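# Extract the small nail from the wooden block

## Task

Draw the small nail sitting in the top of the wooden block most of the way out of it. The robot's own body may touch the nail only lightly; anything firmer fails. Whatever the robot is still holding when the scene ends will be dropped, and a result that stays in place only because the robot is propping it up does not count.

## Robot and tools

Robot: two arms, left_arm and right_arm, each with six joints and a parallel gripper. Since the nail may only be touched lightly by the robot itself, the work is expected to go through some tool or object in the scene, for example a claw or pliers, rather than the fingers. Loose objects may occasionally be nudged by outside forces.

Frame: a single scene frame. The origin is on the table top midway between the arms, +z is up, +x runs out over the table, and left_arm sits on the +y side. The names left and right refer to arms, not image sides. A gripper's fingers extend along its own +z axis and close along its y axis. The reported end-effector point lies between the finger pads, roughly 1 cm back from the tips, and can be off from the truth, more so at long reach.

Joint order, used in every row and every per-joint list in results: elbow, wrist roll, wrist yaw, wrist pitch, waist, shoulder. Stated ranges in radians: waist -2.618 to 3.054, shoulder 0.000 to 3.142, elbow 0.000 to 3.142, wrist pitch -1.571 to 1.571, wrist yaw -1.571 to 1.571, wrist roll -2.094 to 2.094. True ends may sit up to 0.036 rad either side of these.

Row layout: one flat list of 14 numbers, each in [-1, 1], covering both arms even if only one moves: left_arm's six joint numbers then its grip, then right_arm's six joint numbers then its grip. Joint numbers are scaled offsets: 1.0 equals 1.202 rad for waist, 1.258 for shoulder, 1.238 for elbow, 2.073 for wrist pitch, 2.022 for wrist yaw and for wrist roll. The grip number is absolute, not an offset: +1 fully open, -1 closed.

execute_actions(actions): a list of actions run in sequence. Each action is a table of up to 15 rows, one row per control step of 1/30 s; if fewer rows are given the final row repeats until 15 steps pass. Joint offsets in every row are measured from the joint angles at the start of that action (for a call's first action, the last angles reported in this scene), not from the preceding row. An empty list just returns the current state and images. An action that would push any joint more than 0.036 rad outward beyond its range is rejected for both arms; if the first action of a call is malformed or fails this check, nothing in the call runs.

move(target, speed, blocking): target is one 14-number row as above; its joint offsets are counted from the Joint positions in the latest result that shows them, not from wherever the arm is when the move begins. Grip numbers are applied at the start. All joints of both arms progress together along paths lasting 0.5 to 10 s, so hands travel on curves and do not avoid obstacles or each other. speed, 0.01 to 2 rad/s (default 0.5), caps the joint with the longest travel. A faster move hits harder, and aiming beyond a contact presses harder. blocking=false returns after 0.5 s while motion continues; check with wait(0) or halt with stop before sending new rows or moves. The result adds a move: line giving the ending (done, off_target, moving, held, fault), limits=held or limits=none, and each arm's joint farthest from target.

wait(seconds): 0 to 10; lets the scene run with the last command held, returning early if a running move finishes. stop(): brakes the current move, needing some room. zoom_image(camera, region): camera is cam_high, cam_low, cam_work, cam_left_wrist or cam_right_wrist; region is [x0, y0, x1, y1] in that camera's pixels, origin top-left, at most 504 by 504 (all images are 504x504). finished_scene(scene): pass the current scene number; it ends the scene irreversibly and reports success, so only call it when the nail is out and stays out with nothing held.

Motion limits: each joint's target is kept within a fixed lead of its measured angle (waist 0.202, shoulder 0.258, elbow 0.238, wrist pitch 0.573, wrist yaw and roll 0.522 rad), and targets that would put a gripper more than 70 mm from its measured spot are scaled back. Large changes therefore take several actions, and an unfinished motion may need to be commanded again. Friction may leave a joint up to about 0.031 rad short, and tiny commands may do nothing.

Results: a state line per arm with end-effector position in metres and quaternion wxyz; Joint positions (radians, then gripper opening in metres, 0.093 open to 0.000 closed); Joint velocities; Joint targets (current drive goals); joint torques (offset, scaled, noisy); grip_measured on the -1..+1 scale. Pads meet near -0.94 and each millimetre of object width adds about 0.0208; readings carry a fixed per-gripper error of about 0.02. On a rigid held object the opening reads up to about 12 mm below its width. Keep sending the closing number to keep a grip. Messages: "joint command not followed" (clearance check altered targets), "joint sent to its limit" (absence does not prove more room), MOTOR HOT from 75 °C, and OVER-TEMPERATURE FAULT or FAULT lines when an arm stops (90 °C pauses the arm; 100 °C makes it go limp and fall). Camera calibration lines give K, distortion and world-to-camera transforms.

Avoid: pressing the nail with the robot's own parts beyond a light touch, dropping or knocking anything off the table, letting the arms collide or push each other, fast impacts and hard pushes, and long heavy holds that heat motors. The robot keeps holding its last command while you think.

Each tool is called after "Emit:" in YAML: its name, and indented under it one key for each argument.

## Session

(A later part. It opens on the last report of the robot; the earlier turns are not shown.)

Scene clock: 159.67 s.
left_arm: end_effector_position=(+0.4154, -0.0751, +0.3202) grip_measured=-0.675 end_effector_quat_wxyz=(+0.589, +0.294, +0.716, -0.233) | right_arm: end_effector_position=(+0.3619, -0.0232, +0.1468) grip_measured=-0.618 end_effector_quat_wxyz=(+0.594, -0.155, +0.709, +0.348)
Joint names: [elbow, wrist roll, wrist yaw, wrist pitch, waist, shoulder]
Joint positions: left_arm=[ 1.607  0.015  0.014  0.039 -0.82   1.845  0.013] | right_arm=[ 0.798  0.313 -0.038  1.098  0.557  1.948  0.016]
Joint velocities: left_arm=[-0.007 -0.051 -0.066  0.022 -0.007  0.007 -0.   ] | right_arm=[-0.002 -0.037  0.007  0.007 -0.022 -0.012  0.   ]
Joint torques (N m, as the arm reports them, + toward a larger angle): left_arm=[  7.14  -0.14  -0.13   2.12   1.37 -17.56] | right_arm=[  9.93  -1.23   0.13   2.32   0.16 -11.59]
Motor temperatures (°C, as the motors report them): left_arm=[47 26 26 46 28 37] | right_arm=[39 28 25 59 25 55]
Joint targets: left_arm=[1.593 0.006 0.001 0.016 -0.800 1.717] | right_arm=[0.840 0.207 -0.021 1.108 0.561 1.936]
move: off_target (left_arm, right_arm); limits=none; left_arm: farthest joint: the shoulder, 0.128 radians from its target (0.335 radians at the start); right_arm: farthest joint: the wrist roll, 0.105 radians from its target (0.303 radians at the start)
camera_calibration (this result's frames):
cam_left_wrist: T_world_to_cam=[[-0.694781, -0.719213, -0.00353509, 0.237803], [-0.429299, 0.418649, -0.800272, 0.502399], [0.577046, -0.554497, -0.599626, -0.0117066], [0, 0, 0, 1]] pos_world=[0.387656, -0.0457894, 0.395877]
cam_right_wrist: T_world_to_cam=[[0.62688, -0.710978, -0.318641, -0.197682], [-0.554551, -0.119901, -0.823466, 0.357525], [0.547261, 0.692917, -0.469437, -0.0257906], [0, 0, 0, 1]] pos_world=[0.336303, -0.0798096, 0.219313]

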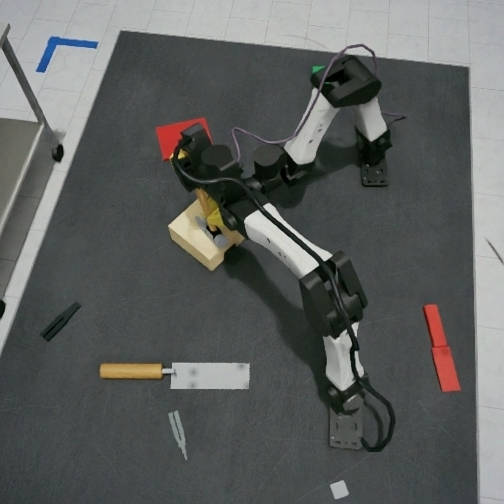

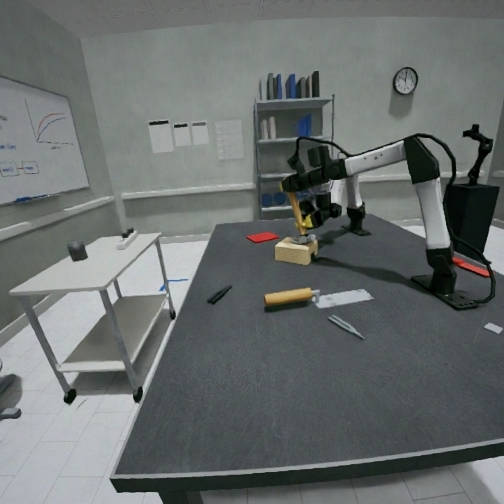

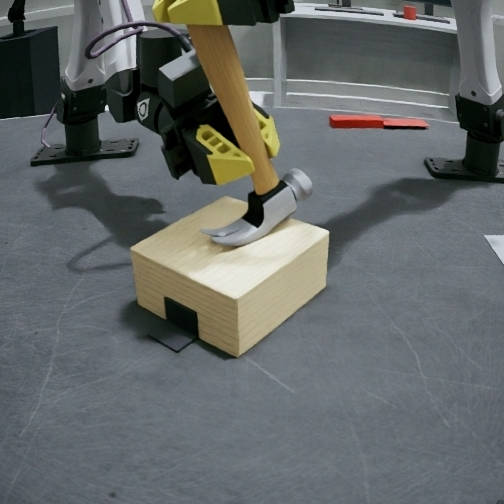

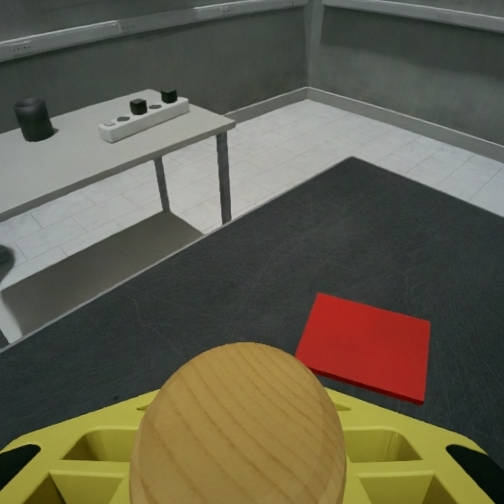

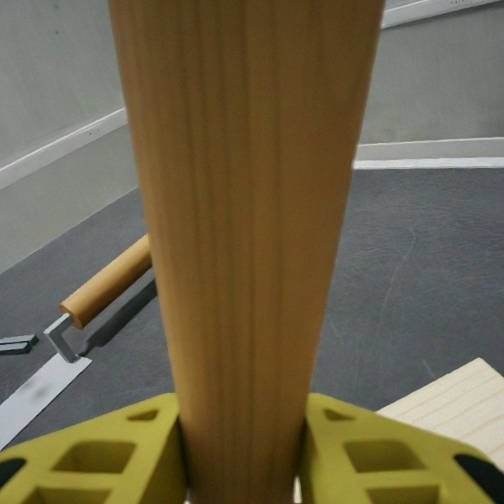

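Emit:
move:
  target: [-0.367,0,0,0.15,0.005,-0.325,-1, 0.025,-0.165,0.007,0.01,0.03,-0.01,-1]
  speed: 0.18

Emit:
zoom_image:
  camera: "cam_work"
  region: [190, 180, 290, 280]

Scene clock: 169.43 s.
left_arm: end_effector_position=(+0.3538, -0.0080, +0.3437) grip_measured=-0.675 end_effector_quat_wxyz=(+0.650, +0.263, +0.669, -0.245) | right_arm: end_effector_position=(+0.3436, +0.0016, +0.1579) grip_measured=-0.618 end_effector_quat_wxyz=(+0.645, -0.290, +0.652, +0.274)
Joint names: [elbow, wrist roll, wrist yaw, wrist pitch, waist, shoulder]
Joint positions: left_arm=[ 1.146  0.013 -0.011  0.304 -0.815  1.484  0.013] | right_arm=[ 0.814 -0.017 -0.06   1.116  0.61   1.948  0.016]
Joint velocities: left_arm=[-0.007  0.007  0.037 -0.007 -0.017 -0.002 -0.001] | right_arm=[-0.007 -0.095  0.007  0.051 -0.007 -0.017 -0.   ]
Joint torques (N m, as the arm reports them, + toward a larger angle): left_arm=[ 8.57 -0.02  0.24  2.76 -0.25 -9.  ] | right_arm=[  7.79  -0.03   0.31   2.22  -1.43 -11.57]
Motor temperatures (°C, as the motors report them): left_arm=[46 26 26 46 28 45] | right_arm=[40 28 25 59 25 56]
Joint targets: left_arm=[1.152 0.016 0.014 0.350 -0.814 1.435] | right_arm=[0.829 -0.021 -0.024 1.119 0.593 1.936]
move: off_target (left_arm, right_arm); limits=none; left_arm: farthest joint: the shoulder, 0.048 radians from its target (0.409 radians at the start); right_arm: farthest joint: the wrist yaw, 0.036 radians from its target (0.014 radians at the start)
camera_calibration (this result's frames):
cam_left_wrist: T_world_to_cam=[[-0.671593, -0.740902, -0.00510504, 0.235503], [-0.337447, 0.311999, -0.888136, 0.463525], [0.659615, -0.594744, -0.459552, -0.0025601], [0, 0, 0, 1]] pos_world=[0.316266, 0.0283426, 0.411699]
cam_right_wrist: T_world_to_cam=[[0.727857, -0.685707, 0.00551947, -0.25098], [-0.312191, -0.338526, -0.887658, 0.286629], [0.610542, 0.644365, -0.46047, -0.050829], [0, 0, 0, 1]] pos_world=[0.303193, -0.0423146, 0.232409]

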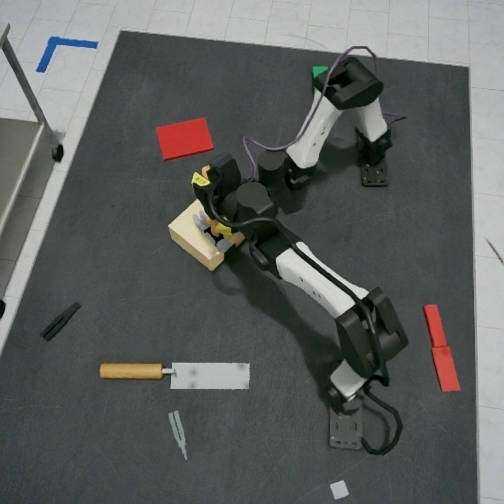

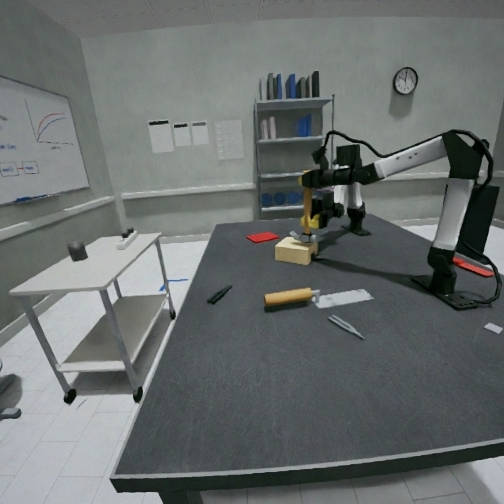

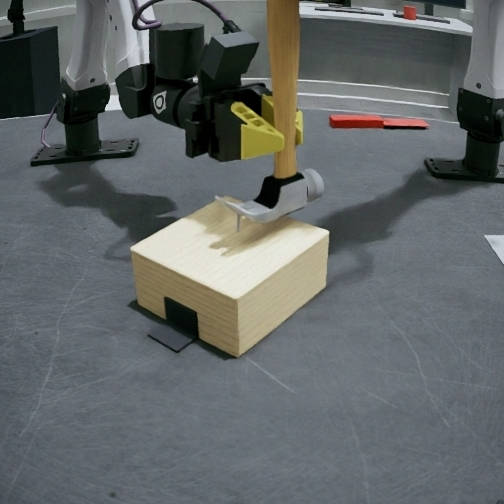

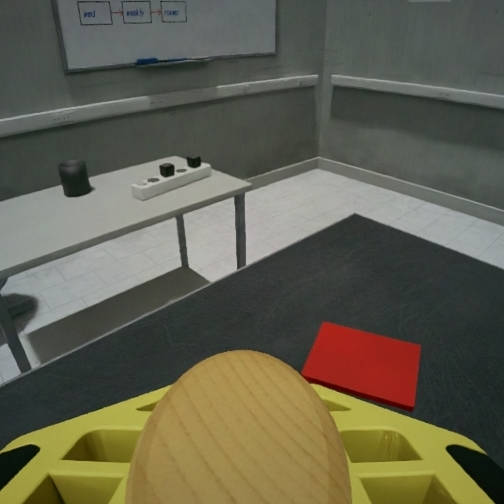

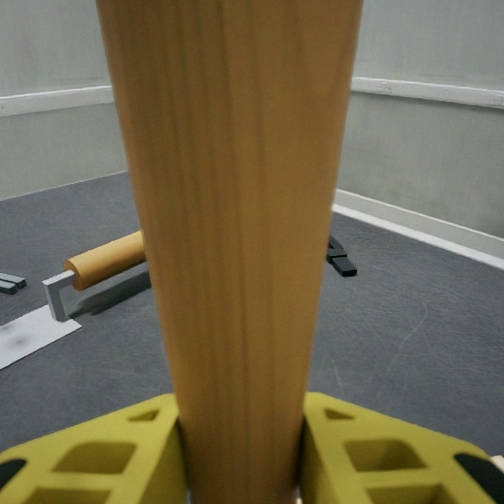

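Region (190, 180, 290, 280) of cam_work's 504x504 image, scaled by 5.040, with more detail than that image has.

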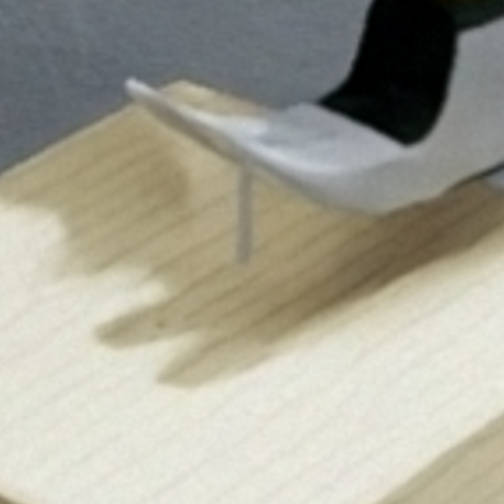

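Emit:
execute_actions:
  actions:
    - [[0.004,0,0,0.02,0,-0.03,-1,0.015,0,0,0.015,0,-0.012,-1],[0.003,0,0,0.016,0,-0.024,-1,0.017,0,0,0.027,0,-0.015,-1],[0.002,0,0,0.012,0,-0.018,-1,0.019,0,0,0.039,0,-0.018,-1],[0.001,0,0,0.008,0,-0.012,-1,0.021,0,0,0.05,0,-0.021,-1],[0,0,0,0.004,0,-0.006,-1,0.024,0,0,0.062,0,-0.024,-1],[0,0,0,0,0,0,-1,0.024,0,0,0.062,0,-0.024,-1],[0,0,0,0,0,0,-1,0.024,0,0,0.062,0,-0.024,-1],[0,0,0,0,0,0,0.3,0.024,0,0,0.062,0,-0.024,-1]]
    - [[-0.02,0,0,0,0,-0.02,0.3,0.024,0,0,0.062,0,-0.024,-1],[-0.04,0,0,0,0,-0.045,0.3,0.024,0,0,0.062,0,-0.024,-1],[-0.06,0,0,0,0,-0.07,0.3,0.024,0,0,0.062,0,-0.024,-1],[-0.08,0,0,0,0,-0.1,0.3,0.024,0,0,0.062,0,-0.024,-1],[-0.1,0,0,0,0,-0.13,0.3,0.024,0,0,0.062,0,-0.024,-1],[-0.12,0,0,0,0,-0.16,0.3,0.024,0,0,0.062,0,-0.024,-1],[-0.14,0,0,0,0,-0.19,0.3,0.024,0,0,0.062,0,-0.024,-1],[-0.16,0,0,0,0,-0.22,0.3,0.024,0,0,0.062,0,-0.024,-1],[-0.18,0,0,0,0,-0.25,0.3,0.024,0,0,0.062,0,-0.024,-1],[-0.2,0,0,0,0,-0.28,0.3,0.024,0,0,0.062,0,-0.024,-1],[-0.22,0,0,0,0,-0.3,0.3,0.024,0,0,0.062,0,-0.024,-1]]

Emit:
move:
  target: [-0.55,0,0,-0.1,0.3,-0.7,0.3, 0.3,0,0.03,-0.15,-0.36,-0.39,-1]
  speed: 0.7

Scene clock: 185.83 s.
left_arm: end_effector_position=(+0.2836, +0.0577, +0.3873) grip_measured=+0.298 end_effector_quat_wxyz=(+0.697, +0.242, +0.621, -0.263) | right_arm: end_effector_position=(+0.3422, +0.0031, +0.1600) grip_measured=-0.618 end_effector_quat_wxyz=(+0.647, -0.290, +0.649, +0.278)
Joint names: [elbow, wrist roll, wrist yaw, wrist pitch, waist, shoulder]
Joint positions: left_arm=[ 0.908  0.013 -0.015  0.308 -0.815  1.105  0.059] | right_arm=[ 0.814 -0.015 -0.063  1.124  0.613  1.948  0.016]
Joint velocities: left_arm=[ 0.007  0.007 -0.022  0.125  0.012  0.012 -0.001] | right_arm=[-0.007 -0.081  0.037 -0.037  0.002 -0.027  0.   ]
Joint torques (N m, as the arm reports them, + toward a larger angle): left_arm=[ 5.51 -0.05  0.    2.08 -0.27 -2.46] | right_arm=[  8.98   0.04  -0.05   3.46  -0.05 -13.16]
Motor temperatures (°C, as the motors report them): left_arm=[47 26 26 49 28 43] | right_arm=[40 27 25 59 25 56]
Joint targets: left_arm=[0.874 0.013 -0.015 0.302 -0.815 1.107] | right_arm=[0.844 -0.015 -0.063 1.253 0.613 1.918]
camera_calibration (this result's frames):
cam_left_wrist: T_world_to_cam=[[-0.668663, -0.743562, -0.00243216, 0.235576], [-0.241201, 0.219997, -0.945211, 0.458183], [0.703358, -0.631441, -0.326451, 0.0410095], [0, 0, 0, 1]] pos_world=[0.239191, 0.100261, 0.44704]
cam_right_wrist: T_world_to_cam=[[0.731728, -0.681582, 0.00444558, -0.25013], [-0.305647, -0.33395, -0.89166, 0.286947], [0.609224, 0.651094, -0.452684, -0.05073], [0, 0, 0, 1]] pos_world=[0.301638, -0.0416282, 0.234007]

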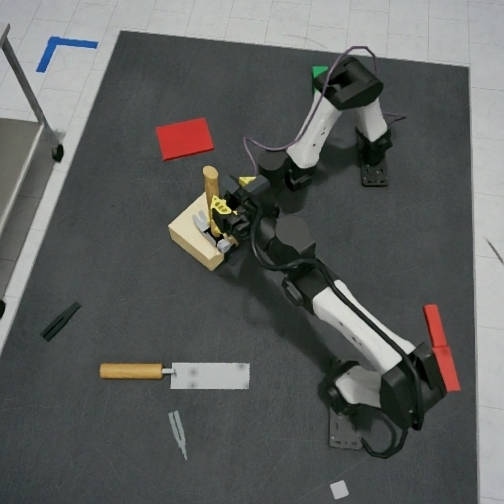

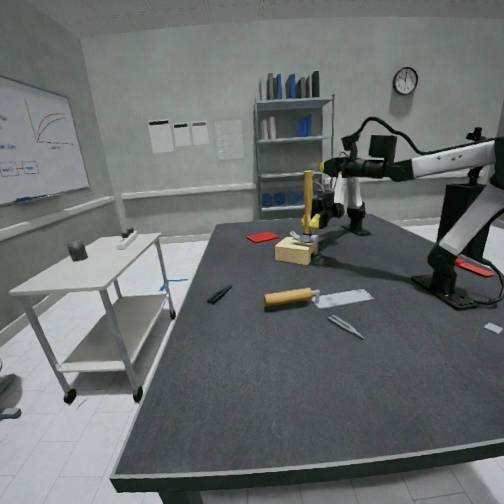

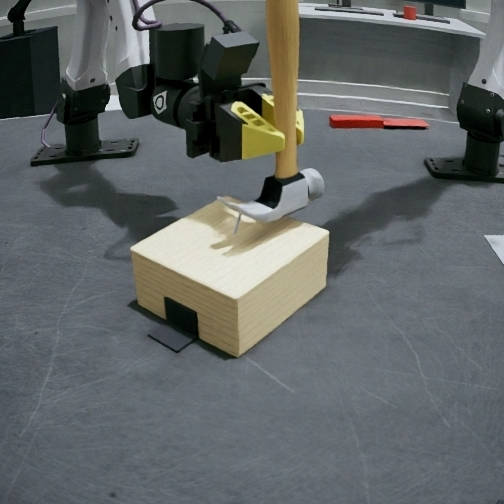

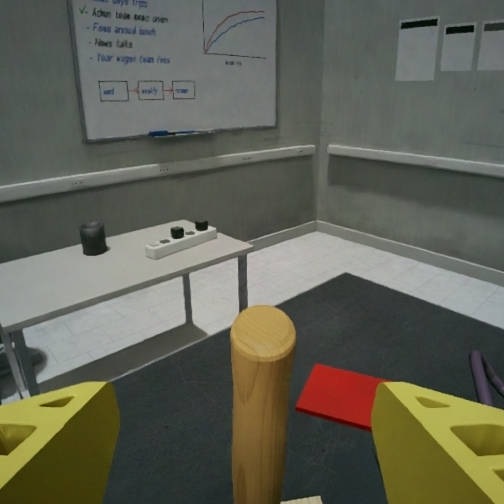

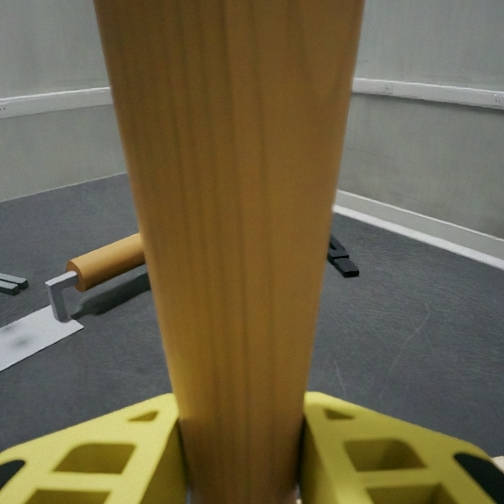

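Scene clock: 188.50 s.
left_arm: end_effector_position=(+0.2238, +0.2302, +0.2661) grip_measured=+0.298 end_effector_quat_wxyz=(+0.734, +0.129, +0.652, -0.137) | right_arm: end_effector_position=(+0.4307, -0.1979, +0.4183) grip_measured=-0.618 end_effector_quat_wxyz=(+0.795, -0.111, +0.581, +0.136)
Joint names: [elbow, wrist roll, wrist yaw, wrist pitch, waist, shoulder]
Joint positions: left_arm=[ 0.248  0.013 -0.014  0.113 -0.462  0.245  0.059] | right_arm=[ 1.138 -0.014 -0.015  0.672  0.191  1.504  0.016]
Joint velocities: left_arm=[ 0.017 -0.007 -0.037  0.022 -0.012  0.007 -0.001] | right_arm=[-0.007 -0.081 -0.007 -0.051 -0.007 -0.002 -0.001]
Joint torques (N m, as the arm reports them, + toward a larger angle): left_arm=[ 6.27 -0.05 -0.01  2.16  0.34  0.8 ] | right_arm=[ 12.69   0.03   0.1    3.38  -0.99 -12.01]
Motor temperatures (°C, as the motors report them): left_arm=[46 26 26 49 28 42] | right_arm=[40 27 25 60 25 57]
Joint targets: left_arm=[0.227 0.013 -0.015 0.101 -0.454 0.225] | right_arm=[1.186 -0.015 -0.002 0.813 0.180 1.458]
move: off_target (left_arm, right_arm); limits=none; left_arm: farthest joint: the elbow, 0.021 radians from its target (0.681 radians at the start); right_arm: farthest joint: the wrist pitch, 0.141 radians from its target (0.311 radians at the start)
camera_calibration (this result's frames):
cam_left_wrist: T_world_to_cam=[[-0.370841, -0.928693, -0.0024165, 0.299521], [-0.29864, 0.121715, -0.946573, 0.327128], [0.87937, -0.350306, -0.322482, 0.0472783], [0, 0, 0, 1]] pos_world=[0.167193, 0.254908, 0.325621]
cam_right_wrist: T_world_to_cam=[[0.342653, -0.939442, 0.00611032, -0.337142], [-0.141989, -0.0582163, -0.988155, 0.501692], [0.92867, 0.337727, -0.153338, -0.181677], [0, 0, 0, 1]] pos_world=[0.355475, -0.226162, 0.469951]

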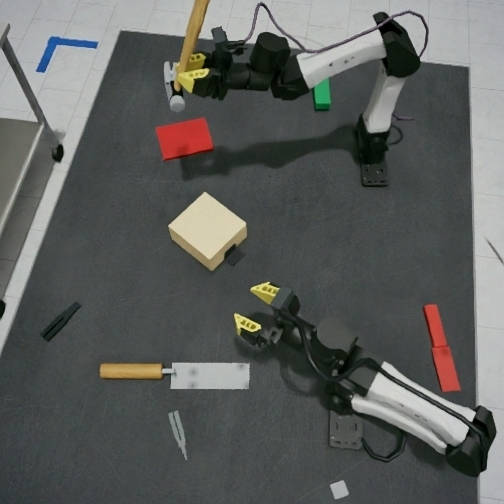

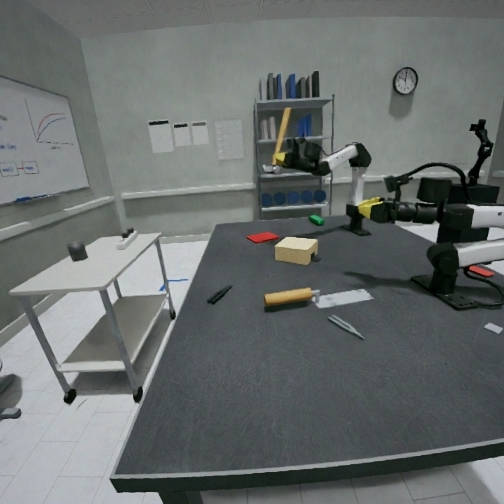

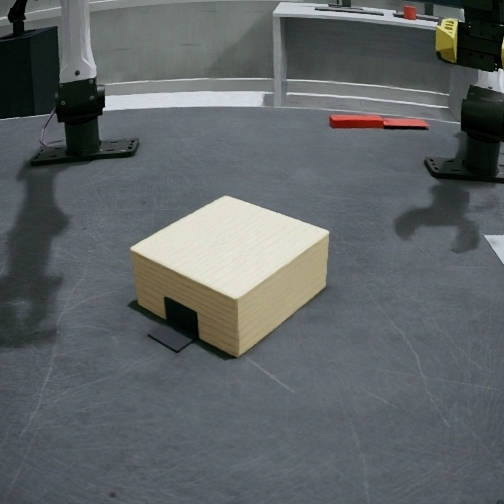

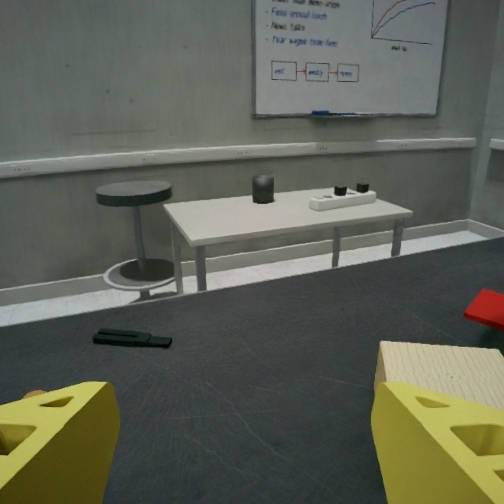

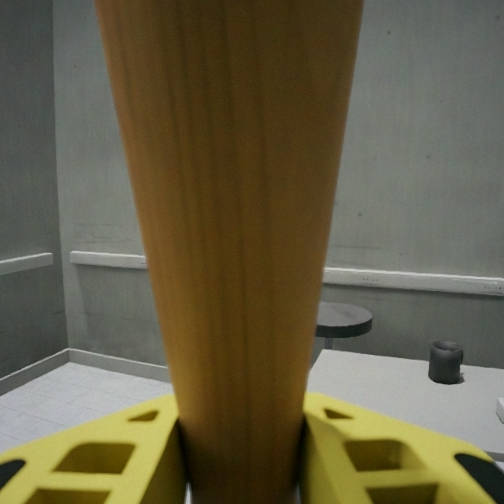

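Emit:
move:
  target: [0,0,0,0,0,0,0.3, -0.18,0,0,-0.79,0,0,-1]
  speed: 0.8

Scene clock: 196.73 s.
left_arm: end_effector_position=(+0.2238, +0.2302, +0.2661) grip_measured=+0.298 end_effector_quat_wxyz=(+0.734, +0.129, +0.652, -0.137) | right_arm: end_effector_position=(+0.2096, -0.2766, +0.0449) grip_measured=-0.618 end_effector_quat_wxyz=(+0.012, -0.177, +0.984, +0.010)
Joint names: [elbow, wrist roll, wrist yaw, wrist pitch, waist, shoulder]
Joint positions: left_arm=[ 0.248  0.013 -0.014  0.113 -0.462  0.245  0.059] | right_arm=[ 0.917 -0.014 -0.015 -0.94   0.191  1.522  0.016]
Joint velocities: left_arm=[ 0.027  0.022 -0.037  0.022  0.017 -0.012 -0.001] | right_arm=[-0.032  0.051  0.007 -0.022 -0.012  0.022  0.001]
Joint torques (N m, as the arm reports them, + toward a larger angle): left_arm=[ 7.94 -0.06  0.    2.27 -0.29  2.18] | right_arm=[ 6.41  0.04 -0.06  0.24 -0.22 -7.7 ]
Motor temperatures (°C, as the motors report them): left_arm=[46 26 26 48 28 39] | right_arm=[41 27 25 62 25 57]
Joint targets: left_arm=[0.248 0.013 -0.014 0.113 -0.462 0.245] | right_arm=[0.915 -0.014 -0.015 -0.965 0.191 1.504]
move: off_target (right_arm); limits=none; left_arm: farthest joint: the waist, 0.000 radians from its target (0.000 radians at the start); right_arm: farthest joint: the wrist pitch, 0.026 radians from its target (1.638 radians at the start)
camera_calibration (this result's frames):
cam_left_wrist: T_world_to_cam=[[-0.370841, -0.928693, -0.0024165, 0.299521], [-0.29864, 0.121715, -0.946573, 0.327128], [0.87937, -0.350306, -0.322482, 0.0472783], [0, 0, 0, 1]] pos_world=[0.167193, 0.254908, 0.325621]
cam_right_wrist: T_world_to_cam=[[0.338753, -0.94083, -0.00922596, -0.331898], [-0.852165, -0.310955, 0.420859, 0.112347], [-0.398826, -0.134705, -0.907079, 0.174363], [0, 0, 0, 1]] pos_world=[0.27771, -0.253837, 0.107816]

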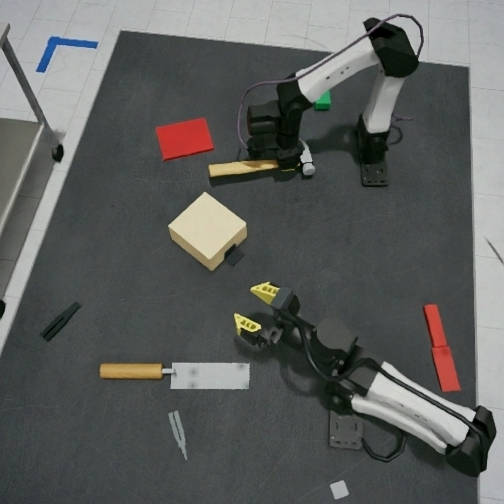

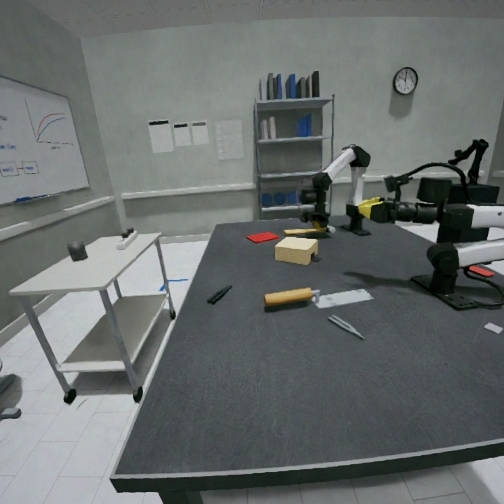

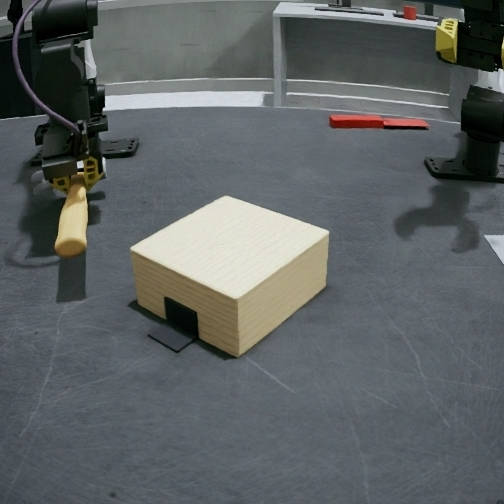

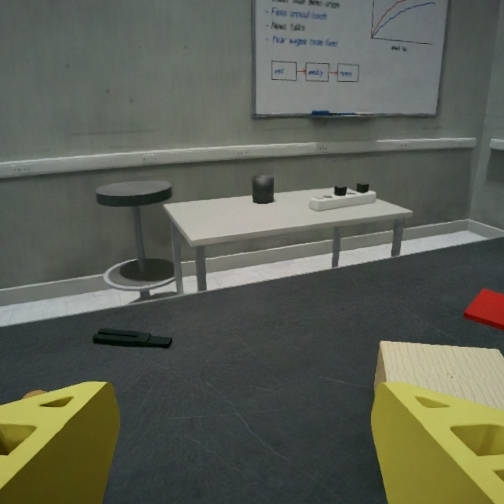

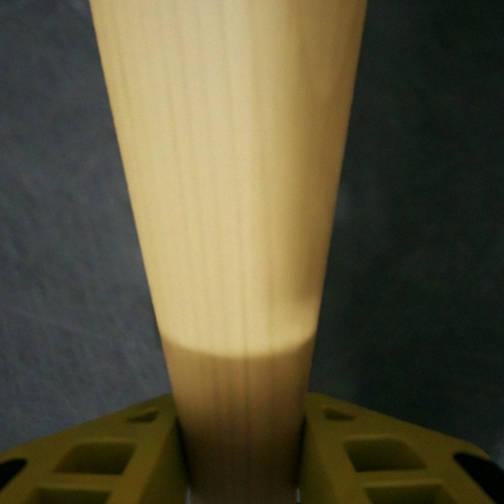

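Emit:
move:
  target: [0,0,0,0,0,0,0.3, -0.082,0,0,0.045,0,0.036,-1]
  speed: 0.12

Emit:
move:
  target: [0,0,0,0,0,0,0.3, 0,0,0,0,0,0,-0.15]

Emit:
move:
  target: [0,0,0,0,0,0,0.3, 0.17,0,0,-0.09,0,0,-0.15]
  speed: 0.4

Scene clock: 203.13 s.
left_arm: end_effector_position=(+0.2238, +0.2302, +0.2661) grip_measured=+0.298 end_effector_quat_wxyz=(+0.734, +0.129, +0.652, -0.137) | right_arm: end_effector_position=(+0.1971, -0.2817, +0.0172) grip_measured=-0.618 end_effector_quat_wxyz=(-0.009, -0.177, +0.984, +0.004)
Joint names: [elbow, wrist roll, wrist yaw, wrist pitch, waist, shoulder]
Joint positions: left_arm=[ 0.248  0.013 -0.014  0.113 -0.462  0.245  0.059] | right_arm=[ 0.831 -0.014 -0.011 -0.861  0.191  1.558  0.016]
Joint velocities: left_arm=[-0.012 -0.051  0.066  0.022 -0.007 -0.002  0.001] | right_arm=[-0.017 -0.007 -0.007 -0.037  0.002  0.017  0.   ]
Joint torques (N m, as the arm reports them, + toward a larger angle): left_arm=[ 7.91 -0.06 -0.01  2.27 -0.25  2.17] | right_arm=[ 4.9   0.02 -0.03  0.52  0.   -5.53]
Motor temperatures (°C, as the motors report them): left_arm=[46 26 26 48 28 37] | right_arm=[41 27 25 58 25 55]
Joint targets: left_arm=[0.248 0.013 -0.014 0.113 -0.462 0.245] | right_arm=[0.815 -0.014 -0.015 -0.847 0.191 1.567]
move: done; limits=none; left_arm: farthest joint: the waist, 0.000 radians from its target (0.000 radians at the start); right_arm: farthest joint: the elbow, 0.016 radians from its target (0.102 radians at the start)
camera_calibration (this result's frames):
cam_left_wrist: T_world_to_cam=[[-0.370841, -0.928693, -0.0024165, 0.299521], [-0.29864, 0.121715, -0.946573, 0.327128], [0.87937, -0.350306, -0.322482, 0.0472783], [0, 0, 0, 1]] pos_world=[0.167193, 0.254908, 0.325621]
cam_right_wrist: T_world_to_cam=[[0.33845, -0.940968, -0.00556024, -0.332788], [-0.835182, -0.303113, 0.458905, 0.109995], [-0.4335, -0.150673, -0.888468, 0.145586], [0, 0, 0, 1]] pos_world=[0.26761, -0.257866, 0.0770209]

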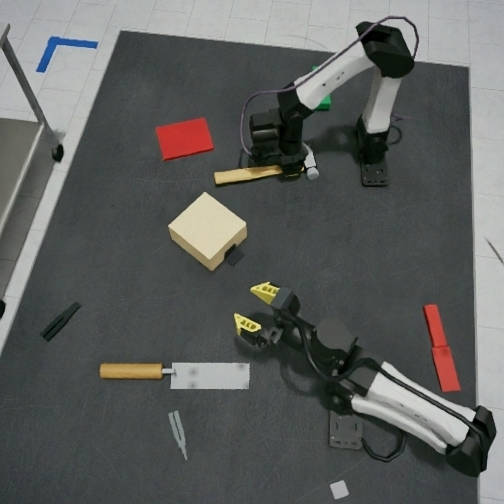

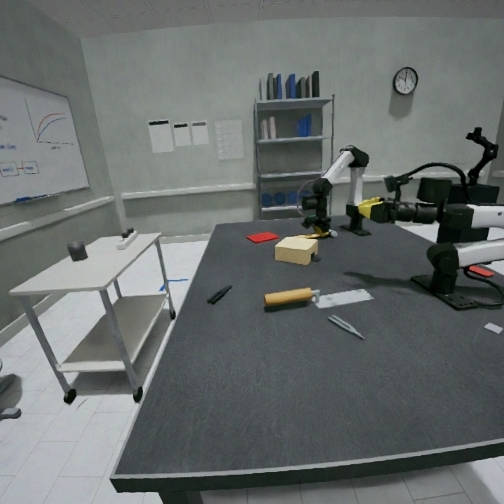

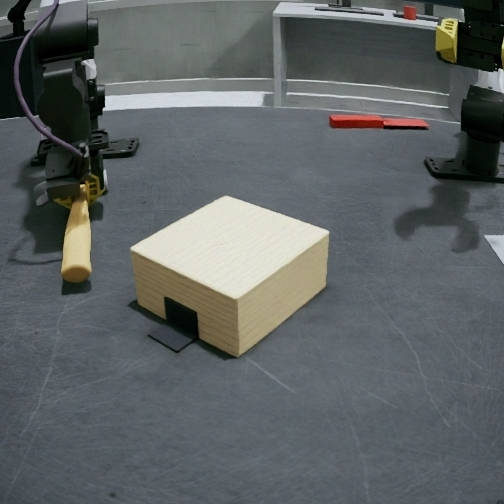

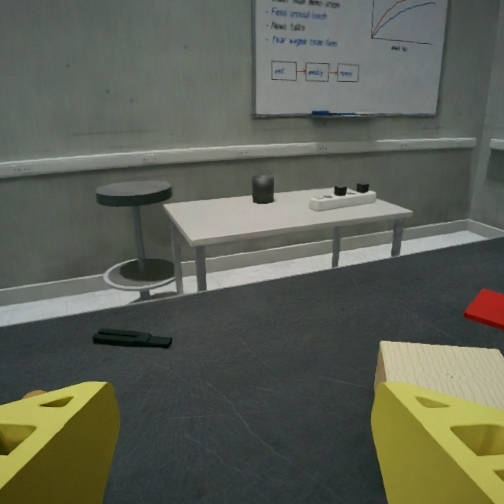

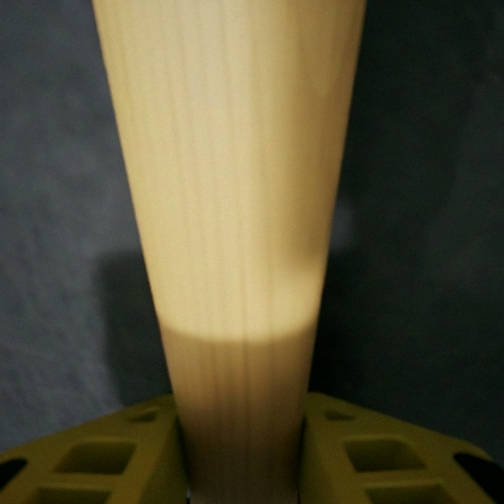

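Scene clock: 203.63 s.
left_arm: end_effector_position=(+0.2238, +0.2302, +0.2661) grip_measured=+0.298 end_effector_quat_wxyz=(+0.734, +0.129, +0.652, -0.137) | right_arm: end_effector_position=(+0.1971, -0.2817, +0.0172) grip_measured=-0.152 end_effector_quat_wxyz=(-0.009, -0.177, +0.984, +0.004)
Joint names: [elbow, wrist roll, wrist yaw, wrist pitch, waist, shoulder]
Joint positions: left_arm=[ 0.248  0.013 -0.014  0.113 -0.462  0.245  0.059] | right_arm=[ 0.831 -0.014 -0.011 -0.861  0.191  1.558  0.038]
Joint velocities: left_arm=[-0.002 -0.022 -0.066  0.007  0.007 -0.007  0.   ] | right_arm=[-0.002 -0.007 -0.007 -0.037  0.007 -0.012 -0.001]
Joint torques (N m, as the arm reports them, + toward a larger angle): left_arm=[ 7.93 -0.07  0.    2.27 -0.29  2.16] | right_arm=[ 6.16  0.06 -0.01  0.4  -0.06 -6.19]
Motor temperatures (°C, as the motors report them): left_arm=[46 26 26 48 28 37] | right_arm=[41 27 25 58 25 55]
Joint targets: left_arm=[0.248 0.013 -0.014 0.113 -0.462 0.245] | right_arm=[0.831 -0.014 -0.011 -0.861 0.191 1.558]
move: done; limits=none; left_arm: farthest joint: the waist, 0.000 radians from its target (0.000 radians at the start); right_arm: farthest joint: the waist, 0.000 radians from its target (0.000 radians at the start)
camera_calibration (this result's frames):
cam_left_wrist: T_world_to_cam=[[-0.370841, -0.928693, -0.0024165, 0.299521], [-0.29864, 0.121715, -0.946573, 0.327128], [0.87937, -0.350306, -0.322482, 0.0472783], [0, 0, 0, 1]] pos_world=[0.167193, 0.254908, 0.325621]
cam_right_wrist: T_world_to_cam=[[0.33845, -0.940968, -0.00556024, -0.332788], [-0.835182, -0.303113, 0.458905, 0.109995], [-0.4335, -0.150673, -0.888468, 0.145586], [0, 0, 0, 1]] pos_world=[0.26761, -0.257866, 0.0770209]

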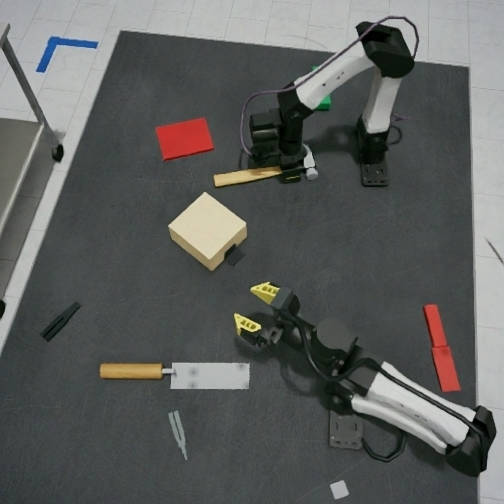

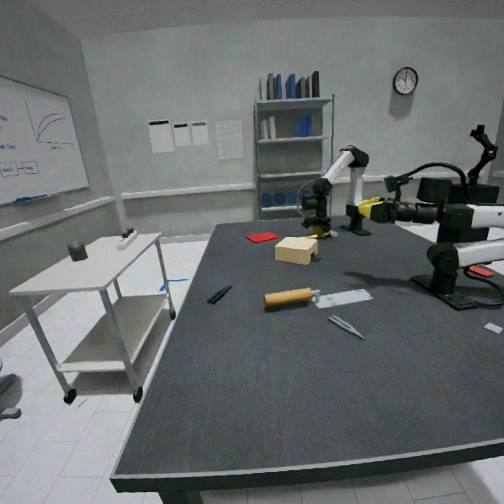

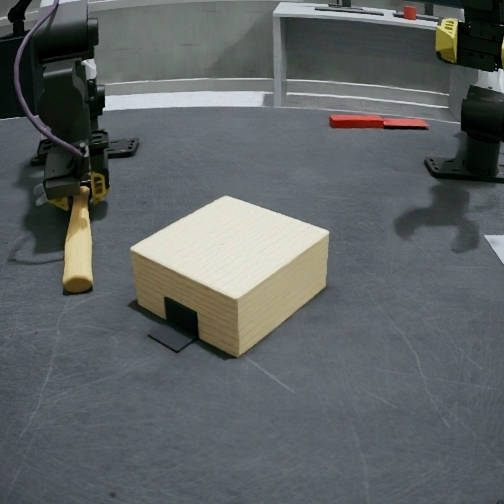

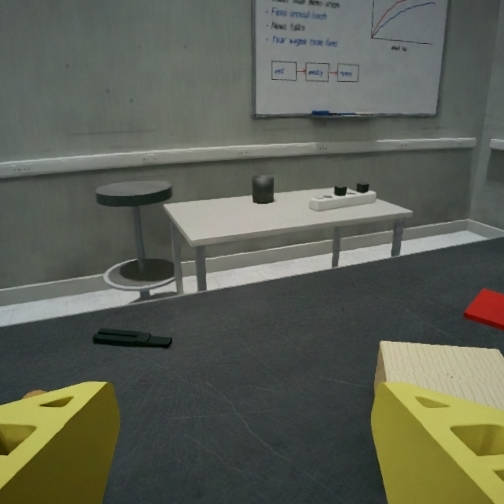

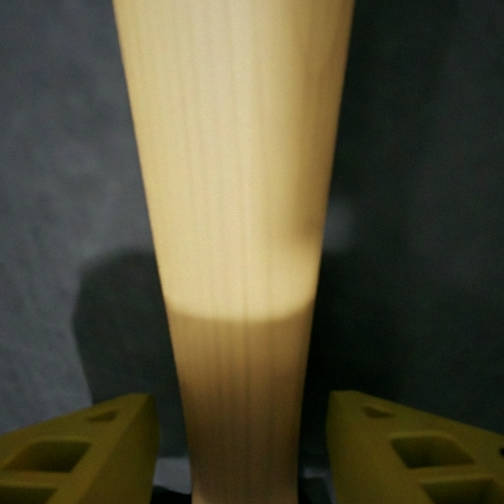

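Scene clock: 204.90 s.
left_arm: end_effector_position=(+0.2238, +0.2302, +0.2661) grip_measured=+0.298 end_effector_quat_wxyz=(+0.734, +0.129, +0.652, -0.137) | right_arm: end_effector_position=(+0.2191, -0.2739, +0.0622) grip_measured=-0.152 end_effector_quat_wxyz=(+0.001, -0.177, +0.984, +0.006)
Joint names: [elbow, wrist roll, wrist yaw, wrist pitch, waist, shoulder]
Joint positions: left_arm=[ 0.248  0.013 -0.014  0.113 -0.462  0.245  0.059] | right_arm=[ 1.025 -0.014 -0.011 -1.034  0.191  1.558  0.038]
Joint velocities: left_arm=[ 0.002 -0.037 -0.037 -0.022 -0.017 -0.012  0.001] | right_arm=[-0.007 -0.007 -0.037 -0.051 -0.002 -0.002 -0.   ]
Joint torques (N m, as the arm reports them, + toward a larger angle): left_arm=[ 7.89 -0.05 -0.01  2.27 -0.3   2.11] | right_arm=[ 8.19  0.   -0.08  0.27 -0.28 -6.7 ]
Motor temperatures (°C, as the motors report them): left_arm=[46 26 26 48 28 37] | right_arm=[41 27 25 58 25 55]
Joint targets: left_arm=[0.248 0.013 -0.014 0.113 -0.462 0.245] | right_arm=[1.042 -0.014 -0.011 -1.047 0.191 1.558]
move: done; limits=none; left_arm: farthest joint: the waist, 0.000 radians from its target (0.000 radians at the start); right_arm: farthest joint: the elbow, 0.017 radians from its target (0.210 radians at the start)
camera_calibration (this result's frames):
cam_left_wrist: T_world_to_cam=[[-0.370841, -0.928693, -0.0024165, 0.299521], [-0.29864, 0.121715, -0.946573, 0.327128], [0.87937, -0.350306, -0.322482, 0.0472783], [0, 0, 0, 1]] pos_world=[0.167193, 0.254908, 0.325621]
cam_right_wrist: T_world_to_cam=[[0.338553, -0.940931, -0.00549231, -0.332633], [-0.843593, -0.306106, 0.441192, 0.11217], [-0.416812, -0.144734, -0.897396, 0.194815], [0, 0, 0, 1]] pos_world=[0.288441, -0.250453, 0.123511]

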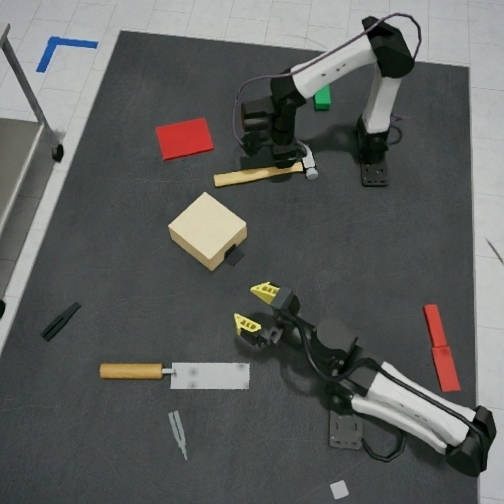

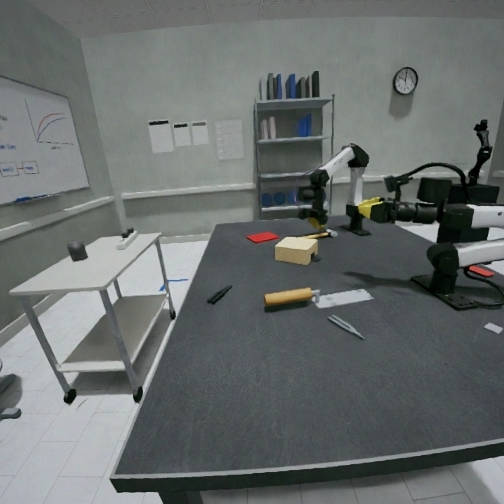

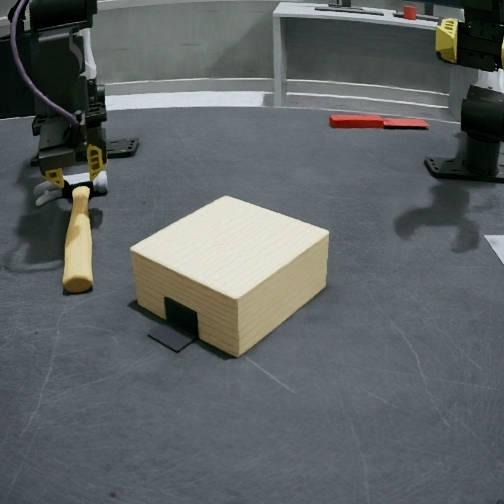

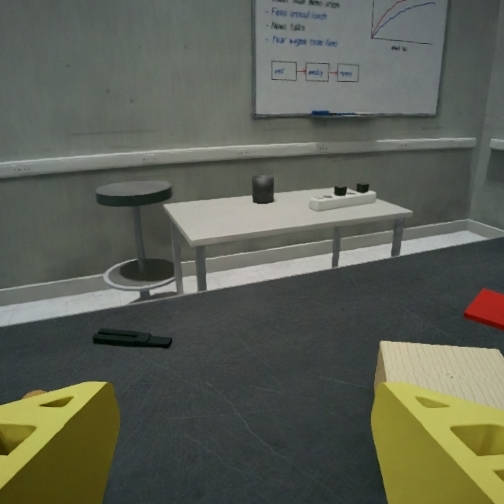

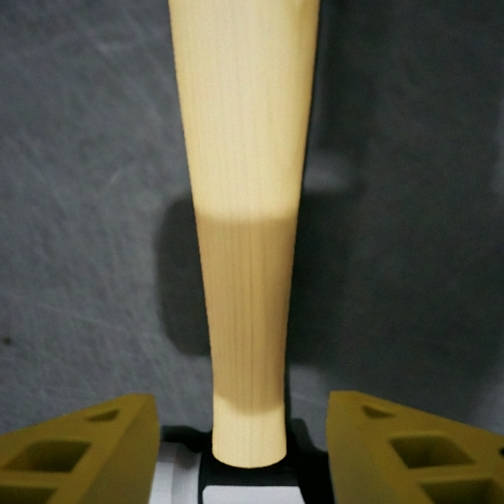

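Emit:
finished_scene:
  scene: 2

The scene is finished: the task was done.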